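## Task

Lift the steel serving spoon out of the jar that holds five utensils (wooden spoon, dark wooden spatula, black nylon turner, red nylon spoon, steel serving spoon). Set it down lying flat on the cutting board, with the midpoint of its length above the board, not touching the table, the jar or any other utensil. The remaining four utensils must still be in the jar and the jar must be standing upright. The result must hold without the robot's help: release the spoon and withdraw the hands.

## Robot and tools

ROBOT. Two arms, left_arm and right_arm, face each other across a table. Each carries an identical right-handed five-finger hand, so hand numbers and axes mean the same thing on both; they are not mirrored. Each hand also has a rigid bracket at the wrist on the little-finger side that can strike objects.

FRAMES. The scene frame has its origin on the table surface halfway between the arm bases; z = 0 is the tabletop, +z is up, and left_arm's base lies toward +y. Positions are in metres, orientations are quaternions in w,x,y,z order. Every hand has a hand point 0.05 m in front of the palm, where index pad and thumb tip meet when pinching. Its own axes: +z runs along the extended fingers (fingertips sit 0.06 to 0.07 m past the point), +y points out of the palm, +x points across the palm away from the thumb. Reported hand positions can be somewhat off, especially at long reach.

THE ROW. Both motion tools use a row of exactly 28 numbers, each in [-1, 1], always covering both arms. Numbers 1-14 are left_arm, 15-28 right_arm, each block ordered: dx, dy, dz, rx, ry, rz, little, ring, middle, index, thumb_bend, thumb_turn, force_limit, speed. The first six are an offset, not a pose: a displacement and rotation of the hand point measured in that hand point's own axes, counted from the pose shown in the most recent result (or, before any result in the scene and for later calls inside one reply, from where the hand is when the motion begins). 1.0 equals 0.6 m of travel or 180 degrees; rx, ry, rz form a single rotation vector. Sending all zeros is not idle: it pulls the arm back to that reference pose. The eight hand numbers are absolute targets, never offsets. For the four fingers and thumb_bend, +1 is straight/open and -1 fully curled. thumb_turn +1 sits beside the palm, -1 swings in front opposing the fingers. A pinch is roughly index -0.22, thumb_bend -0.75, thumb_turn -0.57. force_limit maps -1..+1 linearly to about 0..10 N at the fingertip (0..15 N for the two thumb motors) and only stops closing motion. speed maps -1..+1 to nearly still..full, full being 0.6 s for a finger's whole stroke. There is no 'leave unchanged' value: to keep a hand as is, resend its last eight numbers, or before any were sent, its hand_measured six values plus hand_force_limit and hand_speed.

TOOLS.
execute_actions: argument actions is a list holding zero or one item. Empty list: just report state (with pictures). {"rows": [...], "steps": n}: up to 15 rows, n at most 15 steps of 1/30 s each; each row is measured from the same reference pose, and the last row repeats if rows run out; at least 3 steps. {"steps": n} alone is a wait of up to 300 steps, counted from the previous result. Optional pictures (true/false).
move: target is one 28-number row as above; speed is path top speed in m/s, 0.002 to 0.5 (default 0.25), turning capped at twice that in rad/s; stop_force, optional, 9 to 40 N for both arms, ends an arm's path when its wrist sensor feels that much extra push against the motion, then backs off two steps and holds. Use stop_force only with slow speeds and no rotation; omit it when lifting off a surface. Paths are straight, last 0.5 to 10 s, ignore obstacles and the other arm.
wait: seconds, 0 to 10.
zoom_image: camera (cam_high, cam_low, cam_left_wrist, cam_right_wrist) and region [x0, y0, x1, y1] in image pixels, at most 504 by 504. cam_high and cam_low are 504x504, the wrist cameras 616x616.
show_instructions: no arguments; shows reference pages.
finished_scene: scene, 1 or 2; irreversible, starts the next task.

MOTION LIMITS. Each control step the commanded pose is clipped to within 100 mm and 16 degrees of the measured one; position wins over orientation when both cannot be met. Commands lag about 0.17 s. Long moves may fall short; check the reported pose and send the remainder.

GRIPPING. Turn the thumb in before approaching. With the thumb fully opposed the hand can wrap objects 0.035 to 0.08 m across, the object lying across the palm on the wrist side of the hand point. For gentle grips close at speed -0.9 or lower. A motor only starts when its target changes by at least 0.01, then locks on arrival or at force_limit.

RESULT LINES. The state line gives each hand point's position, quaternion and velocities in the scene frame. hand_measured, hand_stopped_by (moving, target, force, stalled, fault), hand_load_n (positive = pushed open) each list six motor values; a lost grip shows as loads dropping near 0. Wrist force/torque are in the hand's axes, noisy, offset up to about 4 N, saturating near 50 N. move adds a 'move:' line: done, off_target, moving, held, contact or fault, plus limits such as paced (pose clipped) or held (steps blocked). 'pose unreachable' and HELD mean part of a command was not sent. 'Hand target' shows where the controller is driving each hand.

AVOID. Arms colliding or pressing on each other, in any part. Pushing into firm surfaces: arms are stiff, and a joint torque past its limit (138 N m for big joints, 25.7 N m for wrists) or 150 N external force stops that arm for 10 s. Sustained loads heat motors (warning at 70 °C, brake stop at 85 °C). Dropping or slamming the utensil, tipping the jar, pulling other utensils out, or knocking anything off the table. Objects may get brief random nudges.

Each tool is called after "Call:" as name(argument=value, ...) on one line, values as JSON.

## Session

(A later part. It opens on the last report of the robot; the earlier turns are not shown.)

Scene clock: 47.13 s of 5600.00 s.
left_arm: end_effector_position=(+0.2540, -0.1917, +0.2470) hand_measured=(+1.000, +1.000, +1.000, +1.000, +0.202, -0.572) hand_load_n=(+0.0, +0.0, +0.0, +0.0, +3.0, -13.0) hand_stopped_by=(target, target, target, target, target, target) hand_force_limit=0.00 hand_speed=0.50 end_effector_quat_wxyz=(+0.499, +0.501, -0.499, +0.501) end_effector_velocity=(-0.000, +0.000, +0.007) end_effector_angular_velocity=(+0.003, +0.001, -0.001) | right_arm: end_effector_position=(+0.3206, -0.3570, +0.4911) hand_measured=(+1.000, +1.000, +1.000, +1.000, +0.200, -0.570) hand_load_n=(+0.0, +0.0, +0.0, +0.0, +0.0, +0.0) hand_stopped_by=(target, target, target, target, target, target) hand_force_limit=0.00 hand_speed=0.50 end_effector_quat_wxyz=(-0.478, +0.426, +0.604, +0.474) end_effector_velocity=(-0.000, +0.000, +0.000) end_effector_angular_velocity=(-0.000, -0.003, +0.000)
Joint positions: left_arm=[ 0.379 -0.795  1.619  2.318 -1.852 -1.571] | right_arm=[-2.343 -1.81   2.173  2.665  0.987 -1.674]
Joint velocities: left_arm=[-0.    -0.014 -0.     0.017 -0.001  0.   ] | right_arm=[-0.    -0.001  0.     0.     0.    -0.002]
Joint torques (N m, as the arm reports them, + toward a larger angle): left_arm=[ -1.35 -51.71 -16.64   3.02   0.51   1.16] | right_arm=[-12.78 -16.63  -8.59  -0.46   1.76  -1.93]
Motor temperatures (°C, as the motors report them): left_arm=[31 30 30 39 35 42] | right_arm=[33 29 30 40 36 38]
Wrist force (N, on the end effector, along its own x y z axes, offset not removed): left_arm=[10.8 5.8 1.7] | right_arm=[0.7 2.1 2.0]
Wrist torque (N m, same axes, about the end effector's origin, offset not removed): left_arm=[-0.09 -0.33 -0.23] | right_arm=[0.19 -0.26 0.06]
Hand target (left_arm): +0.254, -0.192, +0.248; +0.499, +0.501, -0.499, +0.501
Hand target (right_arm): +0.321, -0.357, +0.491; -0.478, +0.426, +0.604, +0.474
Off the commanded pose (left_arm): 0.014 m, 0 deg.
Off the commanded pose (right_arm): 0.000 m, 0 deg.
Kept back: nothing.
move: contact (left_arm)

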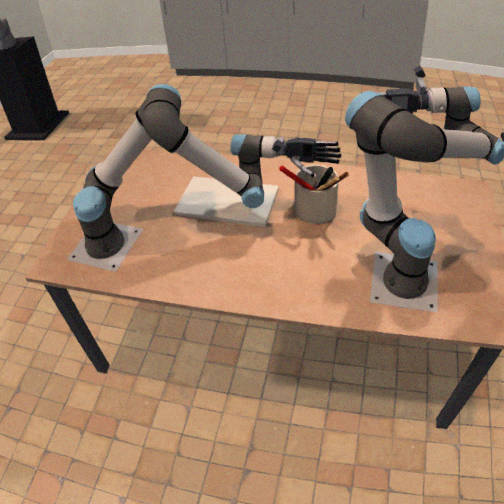

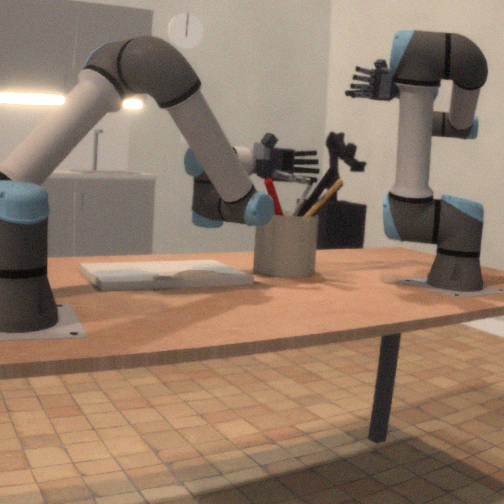

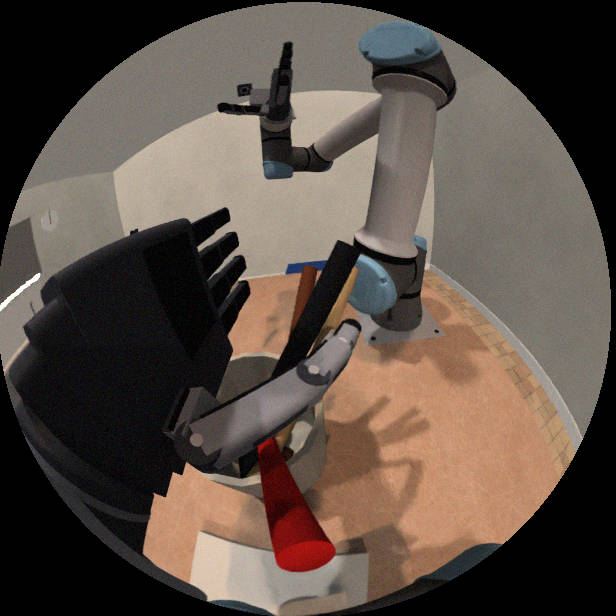

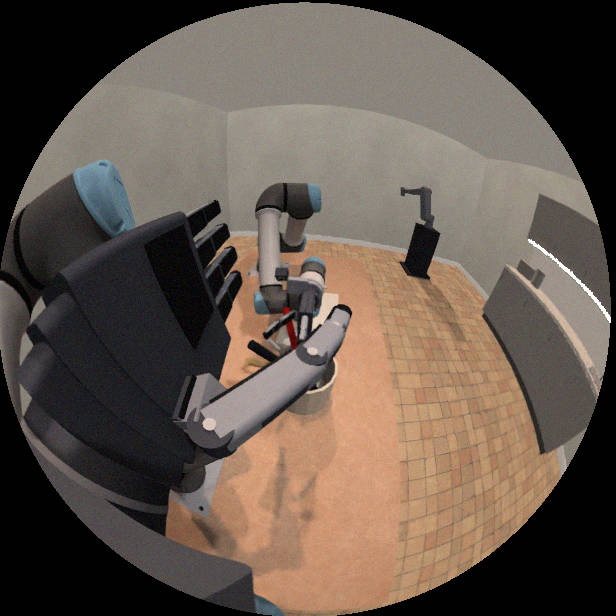

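Call:
move(target=[0.02,0,-0.05,0,0,0,1,1,1,1,0.2,-0.57,0,0.5,0,0,0,0,0,0,1,1,1,1,0.2,-0.57,0,0.5], speed=0.03)

Call:
move(target=[-0.06,0,0,0,0,0,1,1,1,1,0.2,-0.57,0,0.5,0,0,0,0,0,0,1,1,1,1,0.2,-0.57,0,0.5], speed=0.02, stop_force=9)

Call:
zoom_image(camera="cam_left_wrist", region=[150,200,500,550])

Call:
zoom_image(camera="cam_low", region=[200,100,400,300])

Scene clock: 48.83 s of 5600.00 s.
left_arm: end_effector_position=(+0.2538, -0.1620, +0.2590) hand_measured=(+1.000, +1.000, +1.000, +1.000, +0.200, -0.570) hand_load_n=(+0.0, +0.0, +0.0, +0.0, +0.0, +0.0) hand_stopped_by=(target, target, target, target, target, target) hand_force_limit=0.00 hand_speed=0.50 end_effector_quat_wxyz=(+0.499, +0.501, -0.499, +0.501) end_effector_velocity=(+0.001, +0.003, +0.000) end_effector_angular_velocity=(+0.001, -0.000, +0.002) | right_arm: end_effector_position=(+0.3206, -0.3570, +0.4911) hand_measured=(+1.000, +1.000, +1.000, +1.000, +0.200, -0.570) hand_load_n=(+0.0, +0.0, +0.0, +0.0, +0.0, +0.0) hand_stopped_by=(target, target, target, target, target, target) hand_force_limit=0.00 hand_speed=0.50 end_effector_quat_wxyz=(-0.478, +0.426, +0.604, +0.474) end_effector_velocity=(+0.000, +0.000, +0.000) end_effector_angular_velocity=(+0.000, -0.001, +0.000)
Joint positions: left_arm=[ 0.394 -0.858  1.705  2.294 -1.867 -1.571] | right_arm=[-2.343 -1.81   2.173  2.665  0.987 -1.674]
Joint velocities: left_arm=[ 0.002 -0.004  0.007 -0.002 -0.001  0.   ] | right_arm=[ 0.001  0.001 -0.    -0.    -0.    -0.001]
Joint torques (N m, as the arm reports them, + toward a larger angle): left_arm=[  6.8  -59.62  -9.08  -4.01  -1.99   2.24] | right_arm=[-11.7  -17.41  -8.43  -0.55   1.87  -1.96]
Motor temperatures (°C, as the motors report them): left_arm=[31 30 30 39 35 42] | right_arm=[33 29 30 40 36 38]
Wrist force (N, on the end effector, along its own x y z axes, offset not removed): left_arm=[0.6 -1.3 -0.2] | right_arm=[0.5 2.1 2.9]
Wrist torque (N m, same axes, about the end effector's origin, offset not removed): left_arm=[-0.22 -0.26 0.09] | right_arm=[0.30 -0.19 0.05]
Hand target (left_arm): +0.254, -0.162, +0.259; +0.499, +0.501, -0.499, +0.501
Hand target (right_arm): +0.321, -0.357, +0.491; -0.478, +0.426, +0.604, +0.474
Off the commanded pose (left_arm): 0.000 m, 0 deg.
Off the commanded pose (right_arm): 0.000 m, 0 deg.
Kept back: nothing.
move: done

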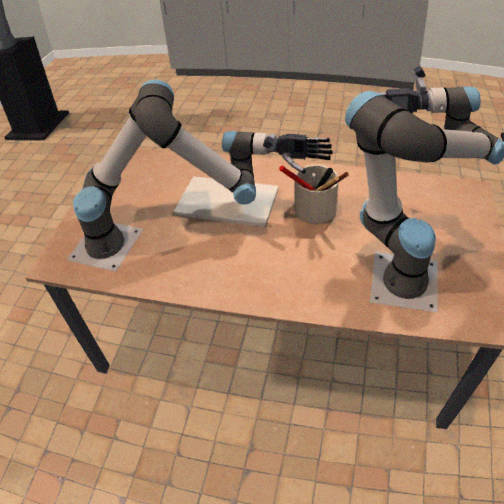

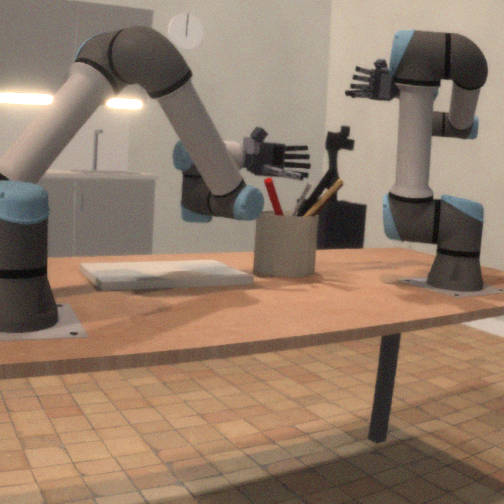

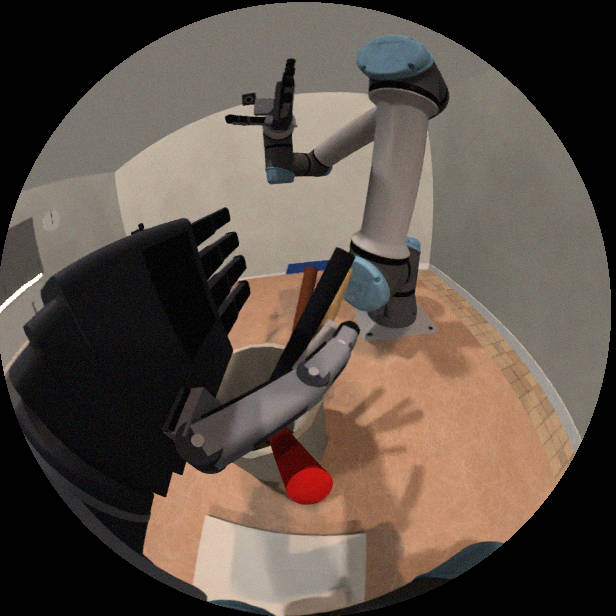

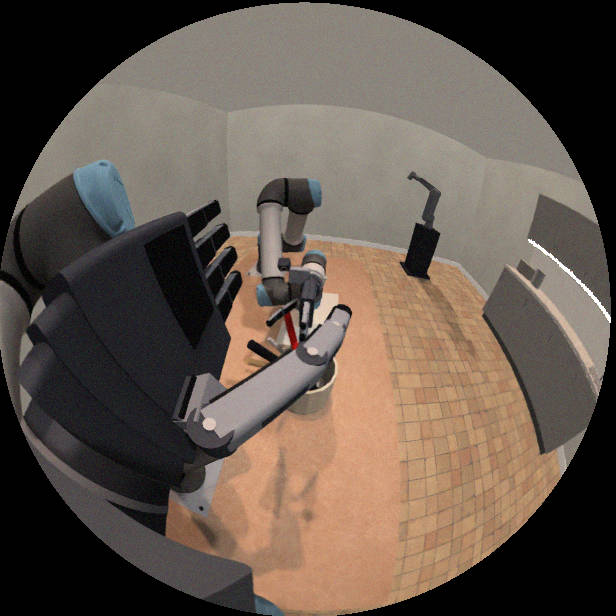

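Scene clock: 50.97 s of 5600.00 s.
left_arm: end_effector_position=(+0.2538, -0.1620, +0.2233) hand_measured=(+1.000, +1.000, +1.000, +1.000, +0.200, -0.570) hand_load_n=(+0.0, +0.0, +0.0, +0.0, -1.0, -3.5) hand_stopped_by=(target, target, target, target, target, target) hand_force_limit=0.00 hand_speed=0.50 end_effector_quat_wxyz=(+0.499, +0.501, -0.499, +0.501) end_effector_velocity=(+0.000, -0.000, -0.003) end_effector_angular_velocity=(+0.001, +0.000, +0.001) | right_arm: end_effector_position=(+0.3206, -0.3570, +0.4911) hand_measured=(+1.000, +1.000, +1.000, +1.000, +0.200, -0.570) hand_load_n=(+0.0, +0.0, +0.0, +0.0, +0.0, +0.0) hand_stopped_by=(target, target, target, target, target, target) hand_force_limit=0.00 hand_speed=0.50 end_effector_quat_wxyz=(-0.478, +0.426, +0.604, +0.474) end_effector_velocity=(-0.000, +0.000, +0.000) end_effector_angular_velocity=(-0.001, -0.001, -0.000)
Joint positions: left_arm=[ 0.394 -0.793  1.708  2.227 -1.867 -1.571] | right_arm=[-2.343 -1.81   2.173  2.665  0.987 -1.674]
Joint velocities: left_arm=[-0.     0.006 -0.    -0.005  0.001 -0.   ] | right_arm=[-0.    -0.001 -0.     0.     0.    -0.   ]
Joint torques (N m, as the arm reports them, + toward a larger angle): left_arm=[ -8.14 -30.08 -18.58  -3.27   0.69   2.01] | right_arm=[-12.36 -17.99  -8.62  -0.54   1.77  -2.15]
Motor temperatures (°C, as the motors report them): left_arm=[31 30 30 39 35 42] | right_arm=[33 29 30 40 36 38]
Wrist force (N, on the end effector, along its own x y z axes, offset not removed): left_arm=[8.0 -4.2 4.7] | right_arm=[-0.5 0.8 2.8]
Wrist torque (N m, same axes, about the end effector's origin, offset not removed): left_arm=[-0.43 -0.92 0.15] | right_arm=[0.13 -0.29 -0.10]
Hand target (left_arm): +0.254, -0.162, +0.223; +0.499, +0.501, -0.499, +0.501
Hand target (right_arm): +0.321, -0.357, +0.491; -0.478, +0.426, +0.604, +0.474
Off the commanded pose (left_arm): 0.000 m, 0 deg.
Off the commanded pose (right_arm): 0.000 m, 0 deg.
Kept back: nothing.
move: done

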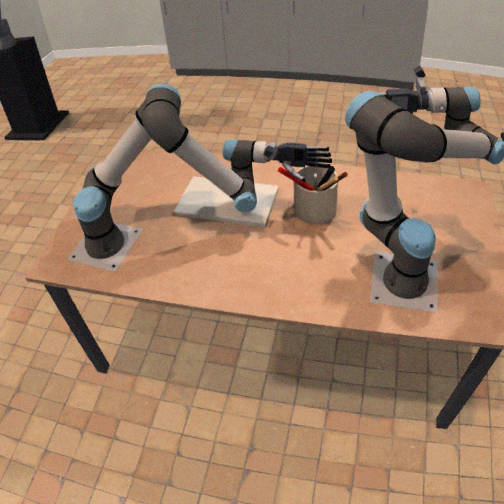

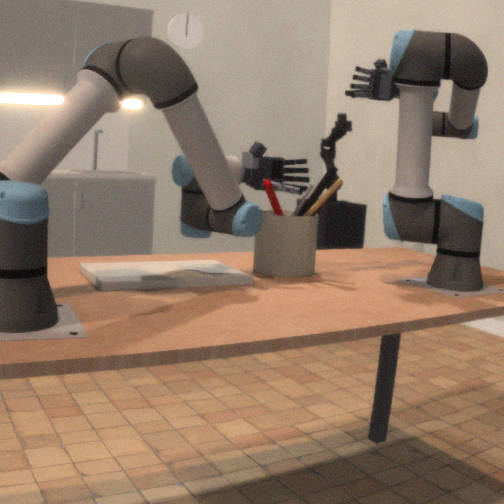

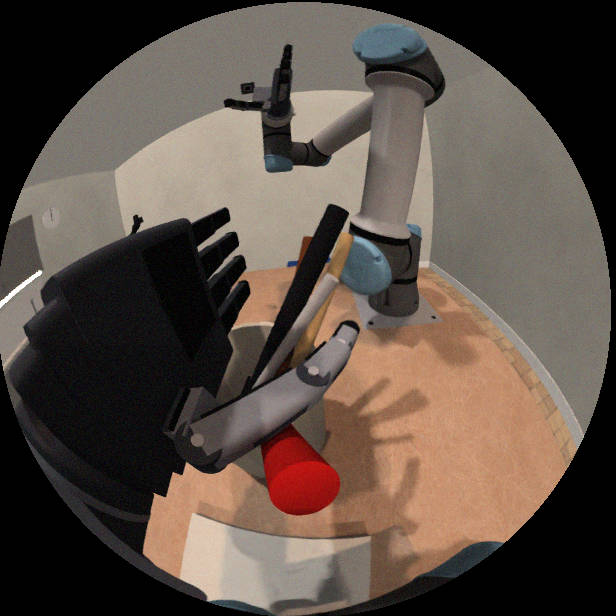

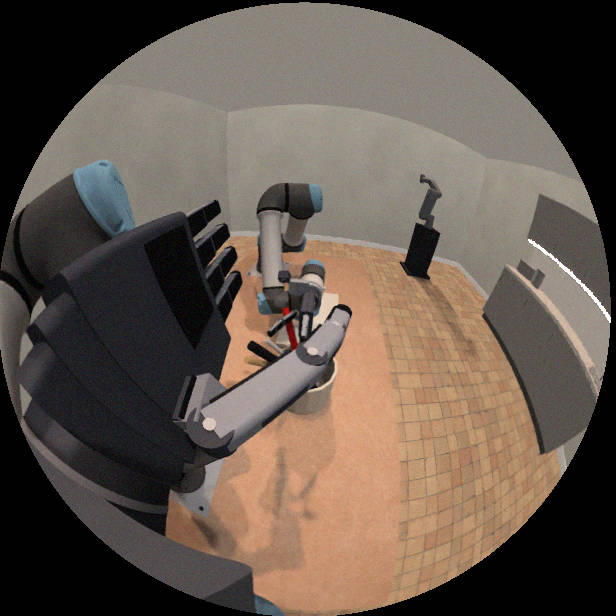

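Region (150, 200, 500, 550) of cam_left_wrist's 616x616 image, scaled by 1.440, with more detail than that image has.

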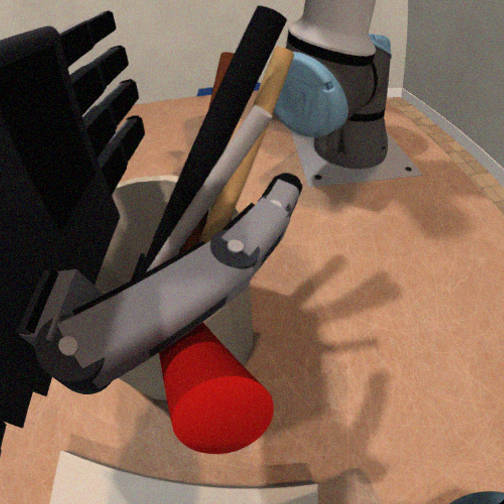

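Region (200, 100, 400, 300) of cam_low's 504x504 image, scaled by 2.520, with more detail than that image has.

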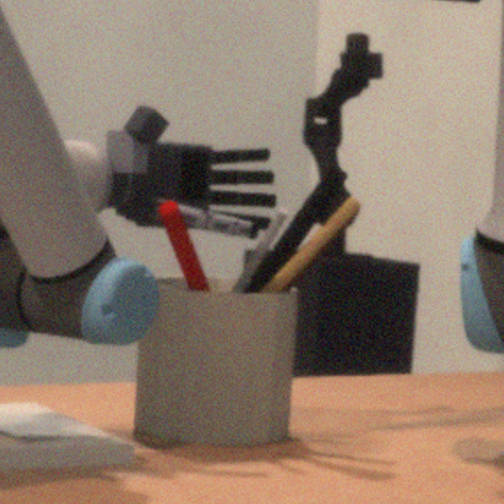

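Call:
move(target=[0,-0.02,0.017,0,0,0,1,1,1,1,0.2,-0.57,0,0.5,0,0,0,0,0,0,1,1,1,1,0.2,-0.57,0,0.5], speed=0.015)

Call:
move(target=[0,0,0,0,0,0,1,1,1,-0.1,-0.75,-0.57,0.2,-0.3,0,0,0,0,0,0,1,1,1,1,0.2,-0.57,0,0.5])

Call:
zoom_image(camera="cam_left_wrist", region=[150,200,500,550])

Call:
zoom_image(camera="cam_low", region=[200,100,400,300])

Scene clock: 52.53 s of 5600.00 s.
left_arm: end_effector_position=(+0.2656, -0.1719, +0.2233) hand_measured=(+1.000, +1.000, +1.000, +1.000, +0.200, -0.570) hand_load_n=(+0.0, +0.0, +0.0, +0.0, +0.0, +0.0) hand_stopped_by=(target, target, target, target, target, target) hand_force_limit=0.00 hand_speed=0.50 end_effector_quat_wxyz=(+0.499, +0.501, -0.499, +0.501) end_effector_velocity=(+0.003, -0.002, -0.000) end_effector_angular_velocity=(+0.000, +0.000, +0.001) | right_arm: end_effector_position=(+0.3206, -0.3570, +0.4911) hand_measured=(+1.000, +1.000, +1.000, +1.000, +0.200, -0.570) hand_load_n=(+0.0, +0.0, +0.0, +0.0, +0.0, +0.0) hand_stopped_by=(target, target, target, target, target, target) hand_force_limit=0.00 hand_speed=0.50 end_effector_quat_wxyz=(-0.478, +0.426, +0.604, +0.474) end_effector_velocity=(-0.000, +0.000, -0.000) end_effector_angular_velocity=(-0.000, +0.002, +0.002)
Joint positions: left_arm=[ 0.409 -0.771  1.658  2.254 -1.882 -1.57 ] | right_arm=[-2.343 -1.81   2.173  2.665  0.987 -1.674]
Joint velocities: left_arm=[ 0.003  0.005 -0.009  0.005 -0.002 -0.   ] | right_arm=[ 0.001  0.    -0.     0.     0.     0.001]
Joint torques (N m, as the arm reports them, + toward a larger angle): left_arm=[  6.67 -37.51 -22.39   1.08  -2.23   2.31] | right_arm=[-12.4  -16.45  -8.82  -0.61   1.81  -2.27]
Motor temperatures (°C, as the motors report them): left_arm=[31 30 30 39 35 42] | right_arm=[33 29 30 40 36 38]
Wrist force (N, on the end effector, along its own x y z axes, offset not removed): left_arm=[-0.3 0.2 0.1] | right_arm=[1.7 2.5 2.1]
Wrist torque (N m, same axes, about the end effector's origin, offset not removed): left_arm=[0.02 -0.19 0.14] | right_arm=[0.40 -0.50 0.13]
Hand target (left_arm): +0.266, -0.172, +0.223; +0.499, +0.501, -0.499, +0.501
Hand target (right_arm): +0.321, -0.357, +0.491; -0.478, +0.426, +0.604, +0.474
Off the commanded pose (left_arm): 0.000 m, 0 deg.
Off the commanded pose (right_arm): 0.000 m, 0 deg.
Kept back: nothing.
move: done

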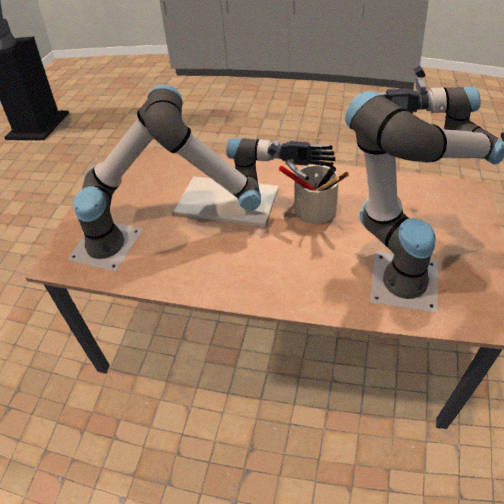

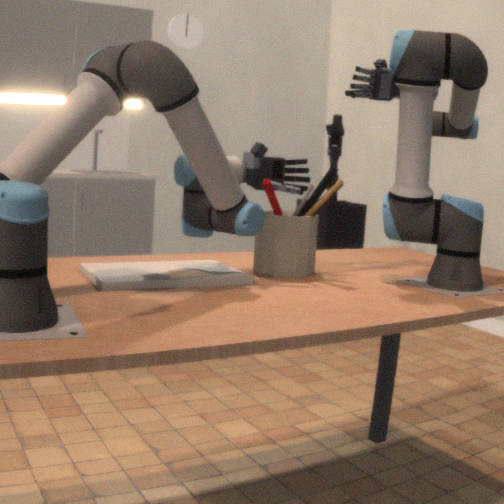

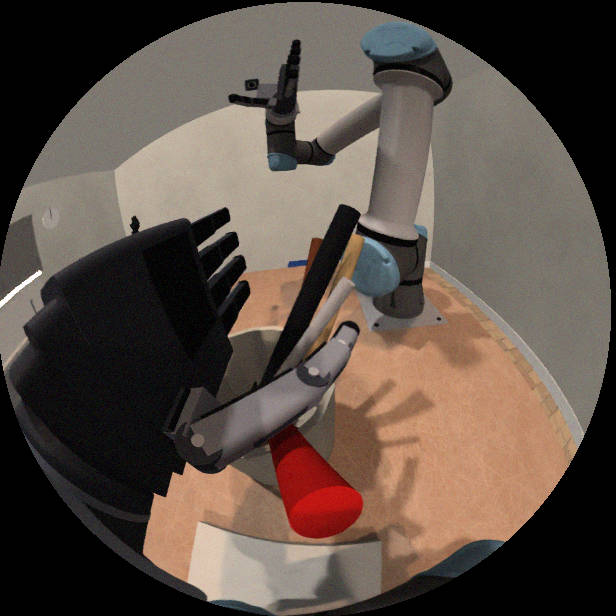

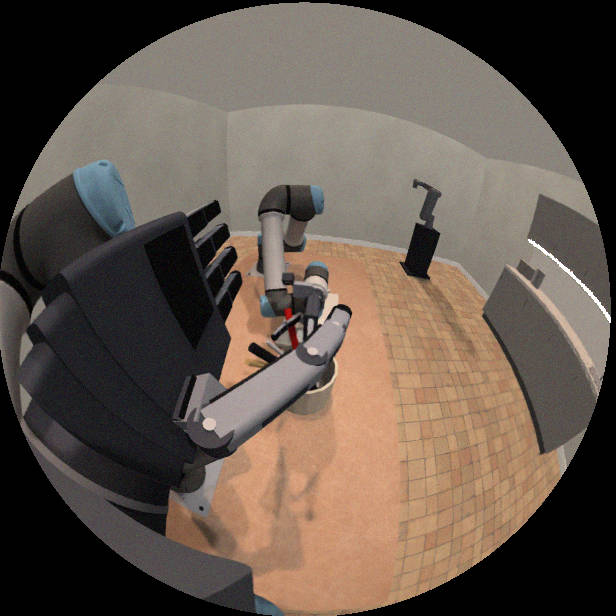

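Scene clock: 54.10 s of 5600.00 s.
left_arm: end_effector_position=(+0.2656, -0.1719, +0.2233) hand_measured=(+1.000, +1.000, +1.000, -0.100, -0.750, -0.570) hand_load_n=(+0.0, +0.0, +0.0, +0.0, +0.0, +0.0) hand_stopped_by=(target, target, target, target, target, target) hand_force_limit=0.20 hand_speed=-0.30 end_effector_quat_wxyz=(+0.499, +0.501, -0.499, +0.501) end_effector_velocity=(+0.001, +0.000, +0.001) end_effector_angular_velocity=(-0.001, -0.001, +0.001) | right_arm: end_effector_position=(+0.3206, -0.3570, +0.4911) hand_measured=(+1.000, +1.000, +1.000, +1.000, +0.200, -0.570) hand_load_n=(+0.0, +0.0, +0.0, +0.0, +0.0, +0.0) hand_stopped_by=(target, target, target, target, target, target) hand_force_limit=0.00 hand_speed=0.50 end_effector_quat_wxyz=(-0.478, +0.426, +0.604, +0.474) end_effector_velocity=(+0.000, -0.000, -0.000) end_effector_angular_velocity=(-0.000, +0.000, -0.001)
Joint positions: left_arm=[ 0.409 -0.771  1.658  2.254 -1.882 -1.57 ] | right_arm=[-2.343 -1.81   2.173  2.665  0.987 -1.674]
Joint velocities: left_arm=[ 0.001 -0.001 -0.     0.     0.     0.   ] | right_arm=[-0.002 -0.    -0.    -0.     0.     0.001]
Joint torques (N m, as the arm reports them, + toward a larger angle): left_arm=[ -7.5  -60.35  -9.25  -3.99   2.43   2.12] | right_arm=[-13.41 -17.45  -8.93  -0.79   1.5   -2.06]
Motor temperatures (°C, as the motors report them): left_arm=[31 30 30 39 35 42] | right_arm=[33 29 30 40 36 38]
Wrist force (N, on the end effector, along its own x y z axes, offset not removed): left_arm=[0.2 -2.1 1.4] | right_arm=[0.9 2.9 2.2]
Wrist torque (N m, same axes, about the end effector's origin, offset not removed): left_arm=[-0.37 -0.33 0.12] | right_arm=[0.52 -0.41 0.09]
Hand target (left_arm): +0.266, -0.172, +0.223; +0.499, +0.501, -0.499, +0.501
Hand target (right_arm): +0.321, -0.357, +0.491; -0.478, +0.426, +0.604, +0.474
Off the commanded pose (left_arm): 0.000 m, 0 deg.
Off the commanded pose (right_arm): 0.000 m, 0 deg.
Kept back: nothing.
move: done

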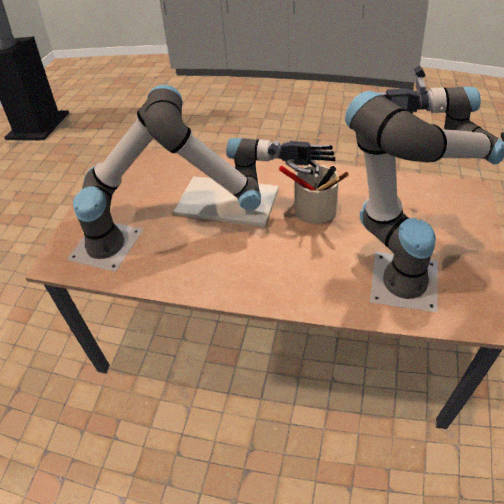

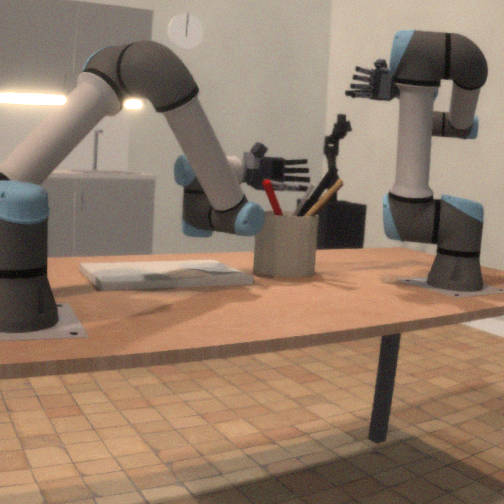

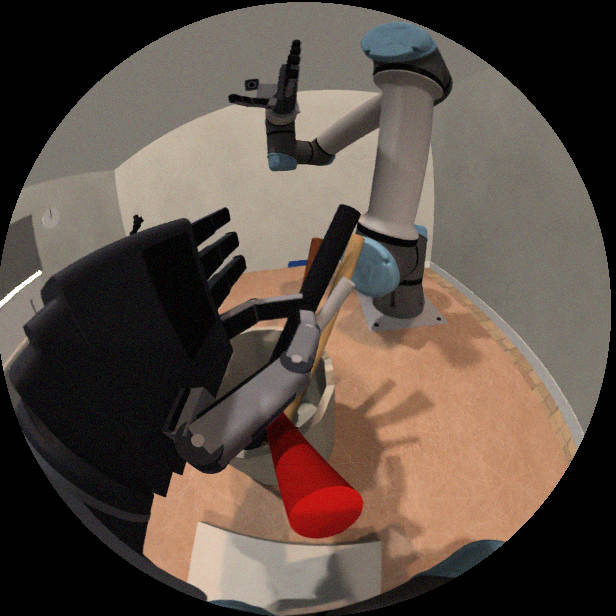

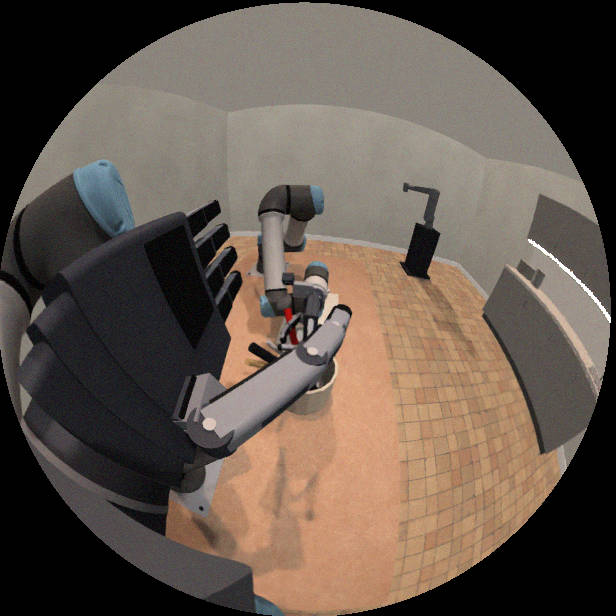

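Region (150, 200, 500, 550) of cam_left_wrist's 616x616 image, scaled by 1.440, with more detail than that image has.

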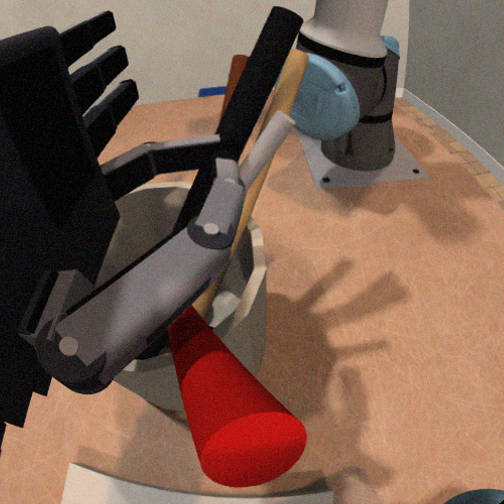

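Region (200, 100, 400, 300) of cam_low's 504x504 image, scaled by 2.520, with more detail than that image has.

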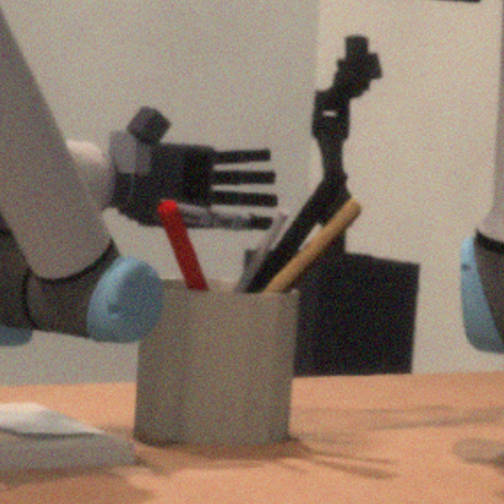

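Call:
move(target=[0,0,0,0,0,0,1,1,1,0.6,-0.75,-0.57,0.2,0.3,0,0,0,0,0,0,1,1,1,1,0.2,-0.57,0,0.5])

Call:
move(target=[0,0.025,0.015,0,0,0,1,1,1,0.6,-0.75,-0.57,0.2,0.3,0,0,0,0,0,0,1,1,1,1,0.2,-0.57,0,0.5], speed=0.015)

Call:
move(target=[0,0,0,0,0,0,1,1,1,-0.1,-0.75,-0.57,0.2,-0.3,0,0,0,0,0,0,1,1,1,1,0.2,-0.57,0,0.5])

Call:
zoom_image(camera="cam_left_wrist", region=[150,200,500,550])

Call:
zoom_image(camera="cam_low", region=[200,100,400,300])

Scene clock: 55.03 s of 5600.00 s.
left_arm: end_effector_position=(+0.2656, -0.1719, +0.2233) hand_measured=(+1.000, +1.000, +1.000, +0.600, -0.750, -0.570) hand_load_n=(+0.0, +0.0, +0.0, +0.0, +0.0, +0.0) hand_stopped_by=(target, target, target, target, target, target) hand_force_limit=0.20 hand_speed=0.30 end_effector_quat_wxyz=(+0.499, +0.501, -0.499, +0.501) end_effector_velocity=(-0.000, -0.000, -0.000) end_effector_angular_velocity=(+0.001, +0.001, -0.000) | right_arm: end_effector_position=(+0.3206, -0.3570, +0.4911) hand_measured=(+1.000, +1.000, +1.000, +1.000, +0.200, -0.570) hand_load_n=(+0.0, +0.0, +0.0, +0.0, +0.0, +0.0) hand_stopped_by=(target, target, target, target, target, target) hand_force_limit=0.00 hand_speed=0.50 end_effector_quat_wxyz=(-0.478, +0.426, +0.604, +0.474) end_effector_velocity=(-0.000, +0.000, +0.000) end_effector_angular_velocity=(+0.000, -0.001, +0.001)
Joint positions: left_arm=[ 0.409 -0.771  1.658  2.254 -1.882 -1.57 ] | right_arm=[-2.343 -1.81   2.173  2.665  0.987 -1.674]
Joint velocities: left_arm=[ 0.     0.    -0.     0.001 -0.    -0.   ] | right_arm=[ 0.     0.    -0.    -0.     0.    -0.002]
Joint torques (N m, as the arm reports them, + toward a larger angle): left_arm=[ -7.43 -60.69  -9.5   -4.04   2.34   2.12] | right_arm=[-12.17 -17.6   -8.99  -0.5    1.7   -2.09]
Motor temperatures (°C, as the motors report them): left_arm=[31 30 30 39 35 42] | right_arm=[33 29 30 40 36 38]
Wrist force (N, on the end effector, along its own x y z axes, offset not removed): left_arm=[-0.8 -1.7 1.3] | right_arm=[2.5 2.3 0.2]
Wrist torque (N m, same axes, about the end effector's origin, offset not removed): left_arm=[-0.24 -0.17 0.00] | right_arm=[0.50 -0.53 0.23]
Hand target (left_arm): +0.266, -0.172, +0.223; +0.499, +0.501, -0.499, +0.501
Hand target (right_arm): +0.321, -0.357, +0.491; -0.478, +0.426, +0.604, +0.474
Off the commanded pose (left_arm): 0.000 m, 0 deg.
Off the commanded pose (right_arm): 0.000 m, 0 deg.
Kept back: nothing.
move: done

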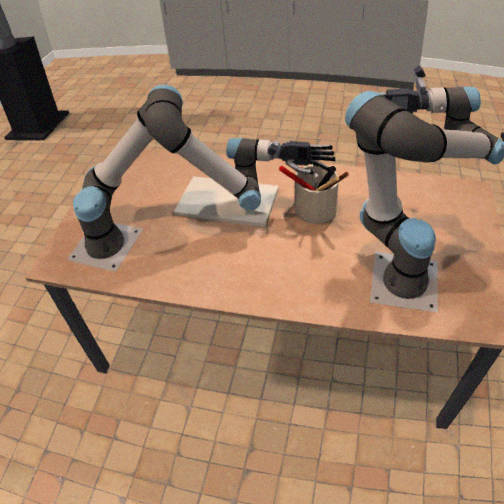

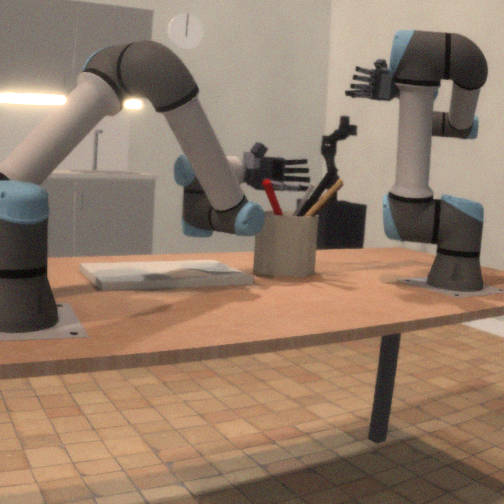

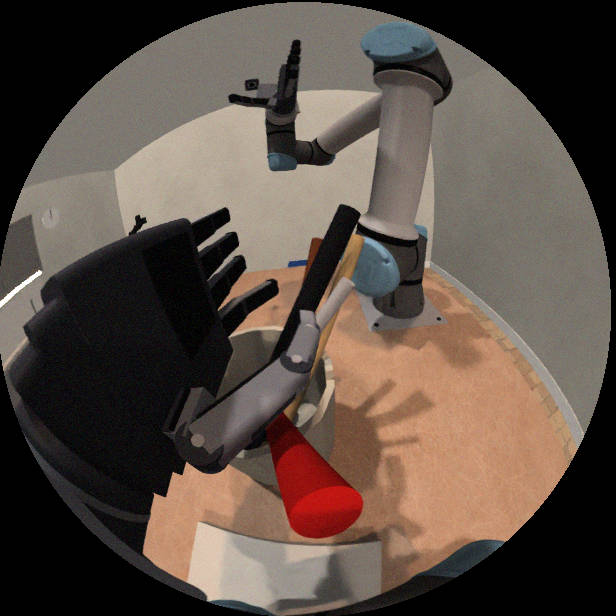

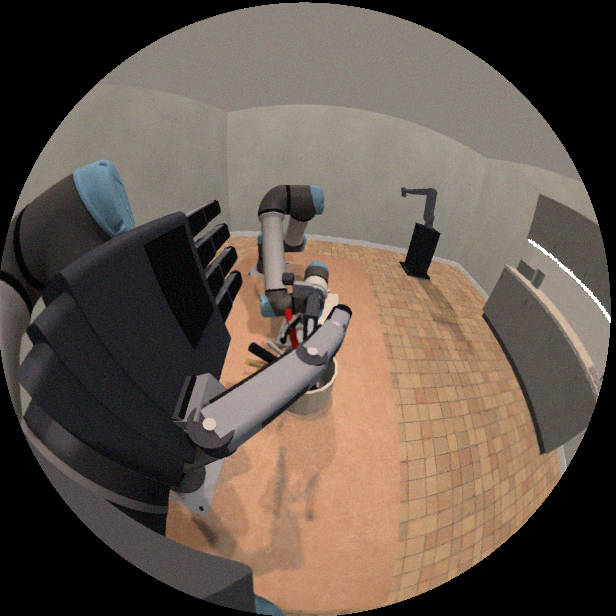

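Scene clock: 56.50 s of 5600.00 s.
left_arm: end_effector_position=(+0.2509, -0.1808, +0.2233) hand_measured=(+1.000, +1.000, +1.000, +0.600, -0.750, -0.570) hand_load_n=(+0.0, +0.0, +0.0, +0.0, -0.5, +0.0) hand_stopped_by=(target, target, target, target, target, target) hand_force_limit=0.20 hand_speed=0.30 end_effector_quat_wxyz=(+0.499, +0.501, -0.499, +0.501) end_effector_velocity=(-0.002, -0.001, -0.001) end_effector_angular_velocity=(+0.002, -0.000, +0.001) | right_arm: end_effector_position=(+0.3206, -0.3570, +0.4911) hand_measured=(+1.000, +1.000, +1.000, +1.000, +0.200, -0.570) hand_load_n=(+0.0, +0.0, +0.0, +0.0, +0.0, +0.0) hand_stopped_by=(target, target, target, target, target, target) hand_force_limit=0.00 hand_speed=0.50 end_effector_quat_wxyz=(-0.478, +0.426, +0.604, +0.474) end_effector_velocity=(+0.000, -0.000, +0.000) end_effector_angular_velocity=(+0.000, -0.000, -0.000)
Joint positions: left_arm=[ 0.379 -0.771  1.658  2.254 -1.852 -1.571] | right_arm=[-2.343 -1.81   2.173  2.665  0.987 -1.674]
Joint velocities: left_arm=[-0.004  0.001 -0.     0.002  0.005  0.001] | right_arm=[-0.  0. -0.  0. -0. -0.]
Joint torques (N m, as the arm reports them, + toward a larger angle): left_arm=[ -7.16 -37.86 -23.42   1.19   1.87  -2.25] | right_arm=[-12.71 -17.25  -8.95  -0.69   1.63  -2.4 ]
Motor temperatures (°C, as the motors report them): left_arm=[31 30 30 39 35 42] | right_arm=[33 29 30 40 36 38]
Wrist force (N, on the end effector, along its own x y z axes, offset not removed): left_arm=[-1.1 -1.0 0.3] | right_arm=[1.7 2.0 2.1]
Wrist torque (N m, same axes, about the end effector's origin, offset not removed): left_arm=[-0.09 -0.08 -0.02] | right_arm=[0.22 -0.43 0.02]
Hand target (left_arm): +0.251, -0.181, +0.223; +0.499, +0.501, -0.499, +0.501
Hand target (right_arm): +0.321, -0.357, +0.491; -0.478, +0.426, +0.604, +0.474
Off the commanded pose (left_arm): 0.000 m, 0 deg.
Off the commanded pose (right_arm): 0.000 m, 0 deg.
Kept back: nothing.
move: done

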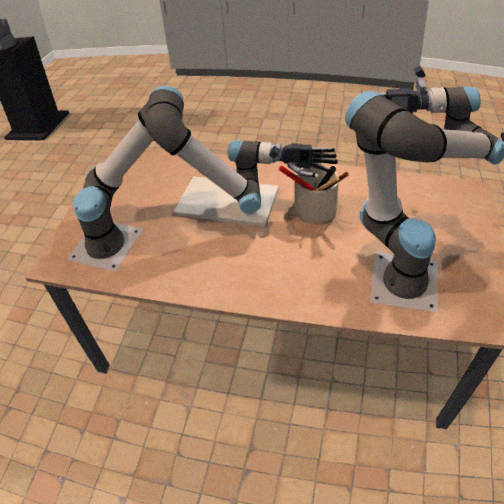

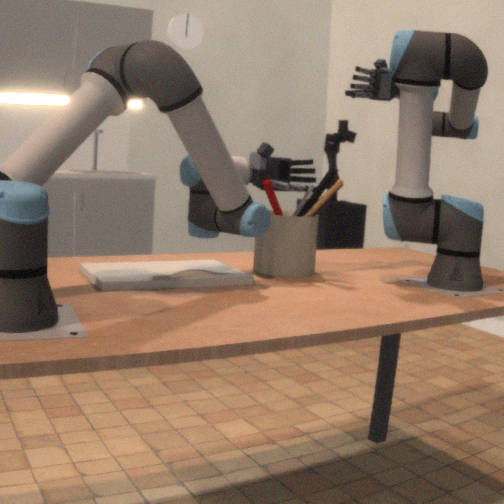

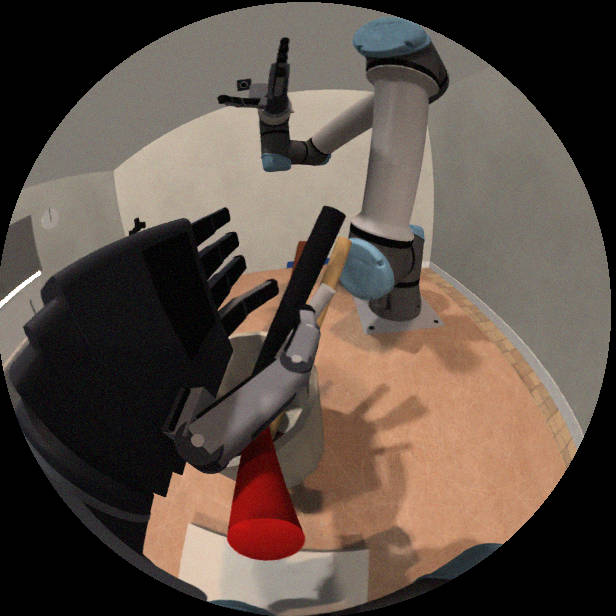

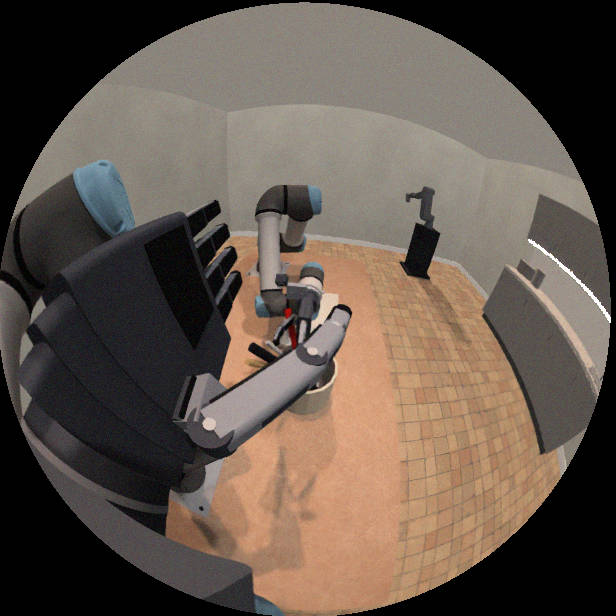

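Scene clock: 57.17 s of 5600.00 s.
left_arm: end_effector_position=(+0.2509, -0.1808, +0.2233) hand_measured=(+1.000, +1.000, +1.000, +0.142, -0.750, -0.570) hand_load_n=(+0.0, +0.0, +0.0, +9.0, +1.5, -2.0) hand_stopped_by=(target, target, target, force, target, target) hand_force_limit=0.20 hand_speed=-0.30 end_effector_quat_wxyz=(+0.499, +0.501, -0.499, +0.501) end_effector_velocity=(+0.000, +0.000, -0.000) end_effector_angular_velocity=(-0.000, +0.001, +0.000) | right_arm: end_effector_position=(+0.3206, -0.3570, +0.4911) hand_measured=(+1.000, +1.000, +1.000, +1.000, +0.200, -0.570) hand_load_n=(+0.0, +0.0, +0.0, +0.0, +0.0, +0.0) hand_stopped_by=(target, target, target, target, target, target) hand_force_limit=0.00 hand_speed=0.50 end_effector_quat_wxyz=(-0.478, +0.426, +0.604, +0.474) end_effector_velocity=(+0.001, +0.000, +0.000) end_effector_angular_velocity=(+0.001, -0.000, -0.002)
Joint positions: left_arm=[ 0.379 -0.771  1.658  2.254 -1.852 -1.571] | right_arm=[-2.343 -1.81   2.173  2.665  0.987 -1.674]
Joint velocities: left_arm=[ 0.001  0.     0.    -0.    -0.    -0.001] | right_arm=[ 0.     0.     0.     0.    -0.002 -0.   ]
Joint torques (N m, as the arm reports them, + toward a larger angle): left_arm=[  2.58 -40.62 -17.43  -0.58  -3.48  -1.97] | right_arm=[-13.4  -17.03  -9.13  -0.49   1.72  -2.1 ]
Motor temperatures (°C, as the motors report them): left_arm=[31 30 30 39 35 42] | right_arm=[33 29 30 40 36 38]
Wrist force (N, on the end effector, along its own x y z axes, offset not removed): left_arm=[6.5 -6.4 0.1] | right_arm=[2.4 2.7 1.5]
Wrist torque (N m, same axes, about the end effector's origin, offset not removed): left_arm=[-0.17 -0.21 0.10] | right_arm=[0.47 -0.58 0.23]
Hand target (left_arm): +0.251, -0.181, +0.223; +0.499, +0.501, -0.499, +0.501
Hand target (right_arm): +0.321, -0.357, +0.491; -0.478, +0.426, +0.604, +0.474
Off the commanded pose (left_arm): 0.000 m, 0 deg.
Off the commanded pose (right_arm): 0.000 m, 0 deg.
Kept back: nothing.
move: done

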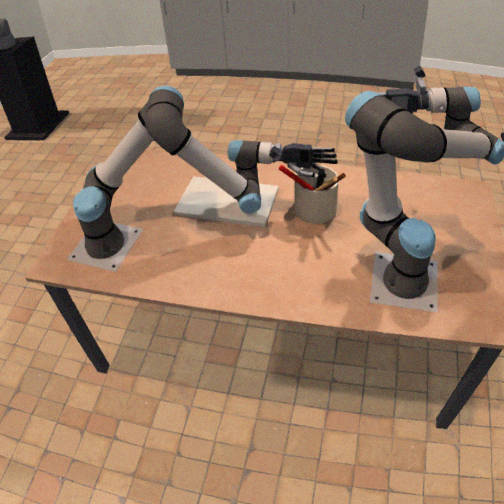

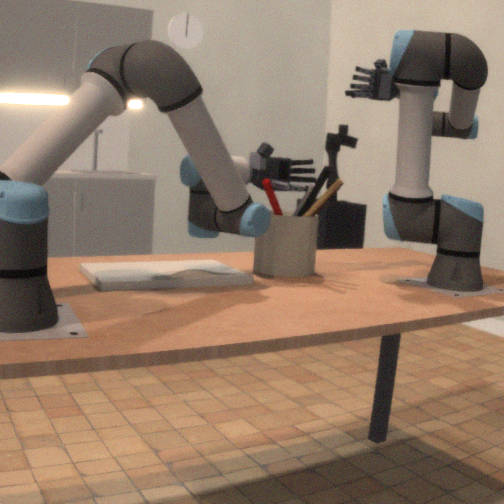

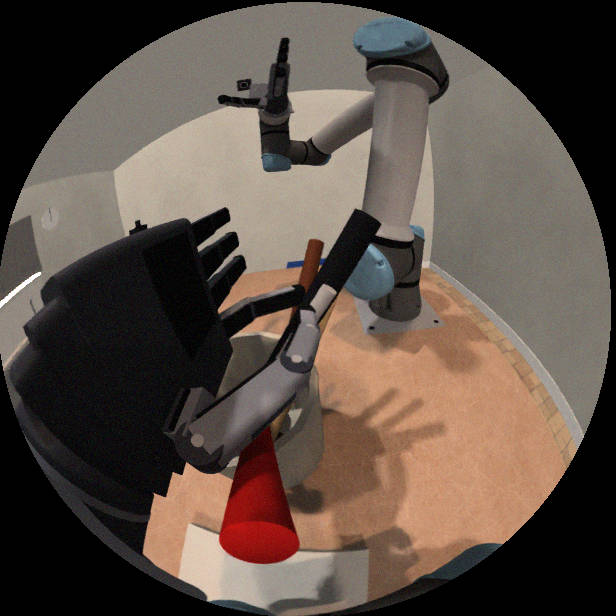

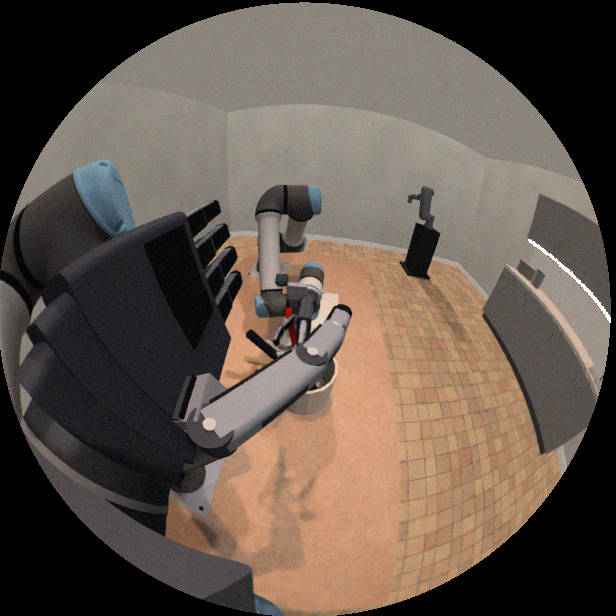

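Region (150, 200, 500, 550) of cam_left_wrist's 616x616 image, scaled by 1.440, with more detail than that image has.

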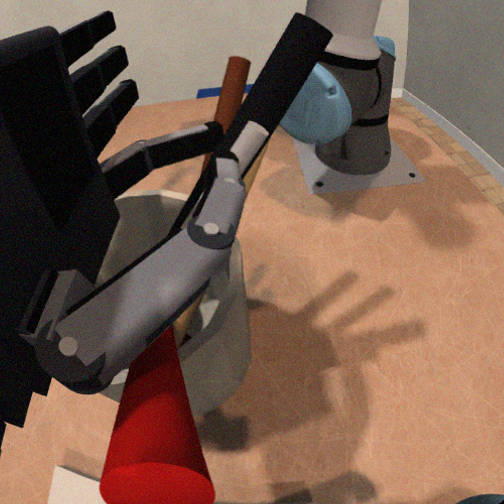

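Region (200, 100, 400, 300) of cam_low's 504x504 image, scaled by 2.520, with more detail than that image has.

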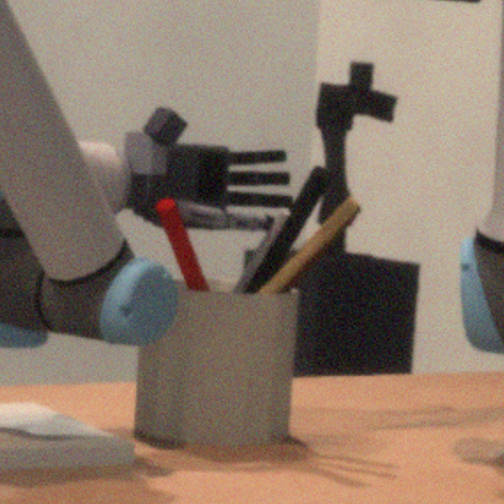

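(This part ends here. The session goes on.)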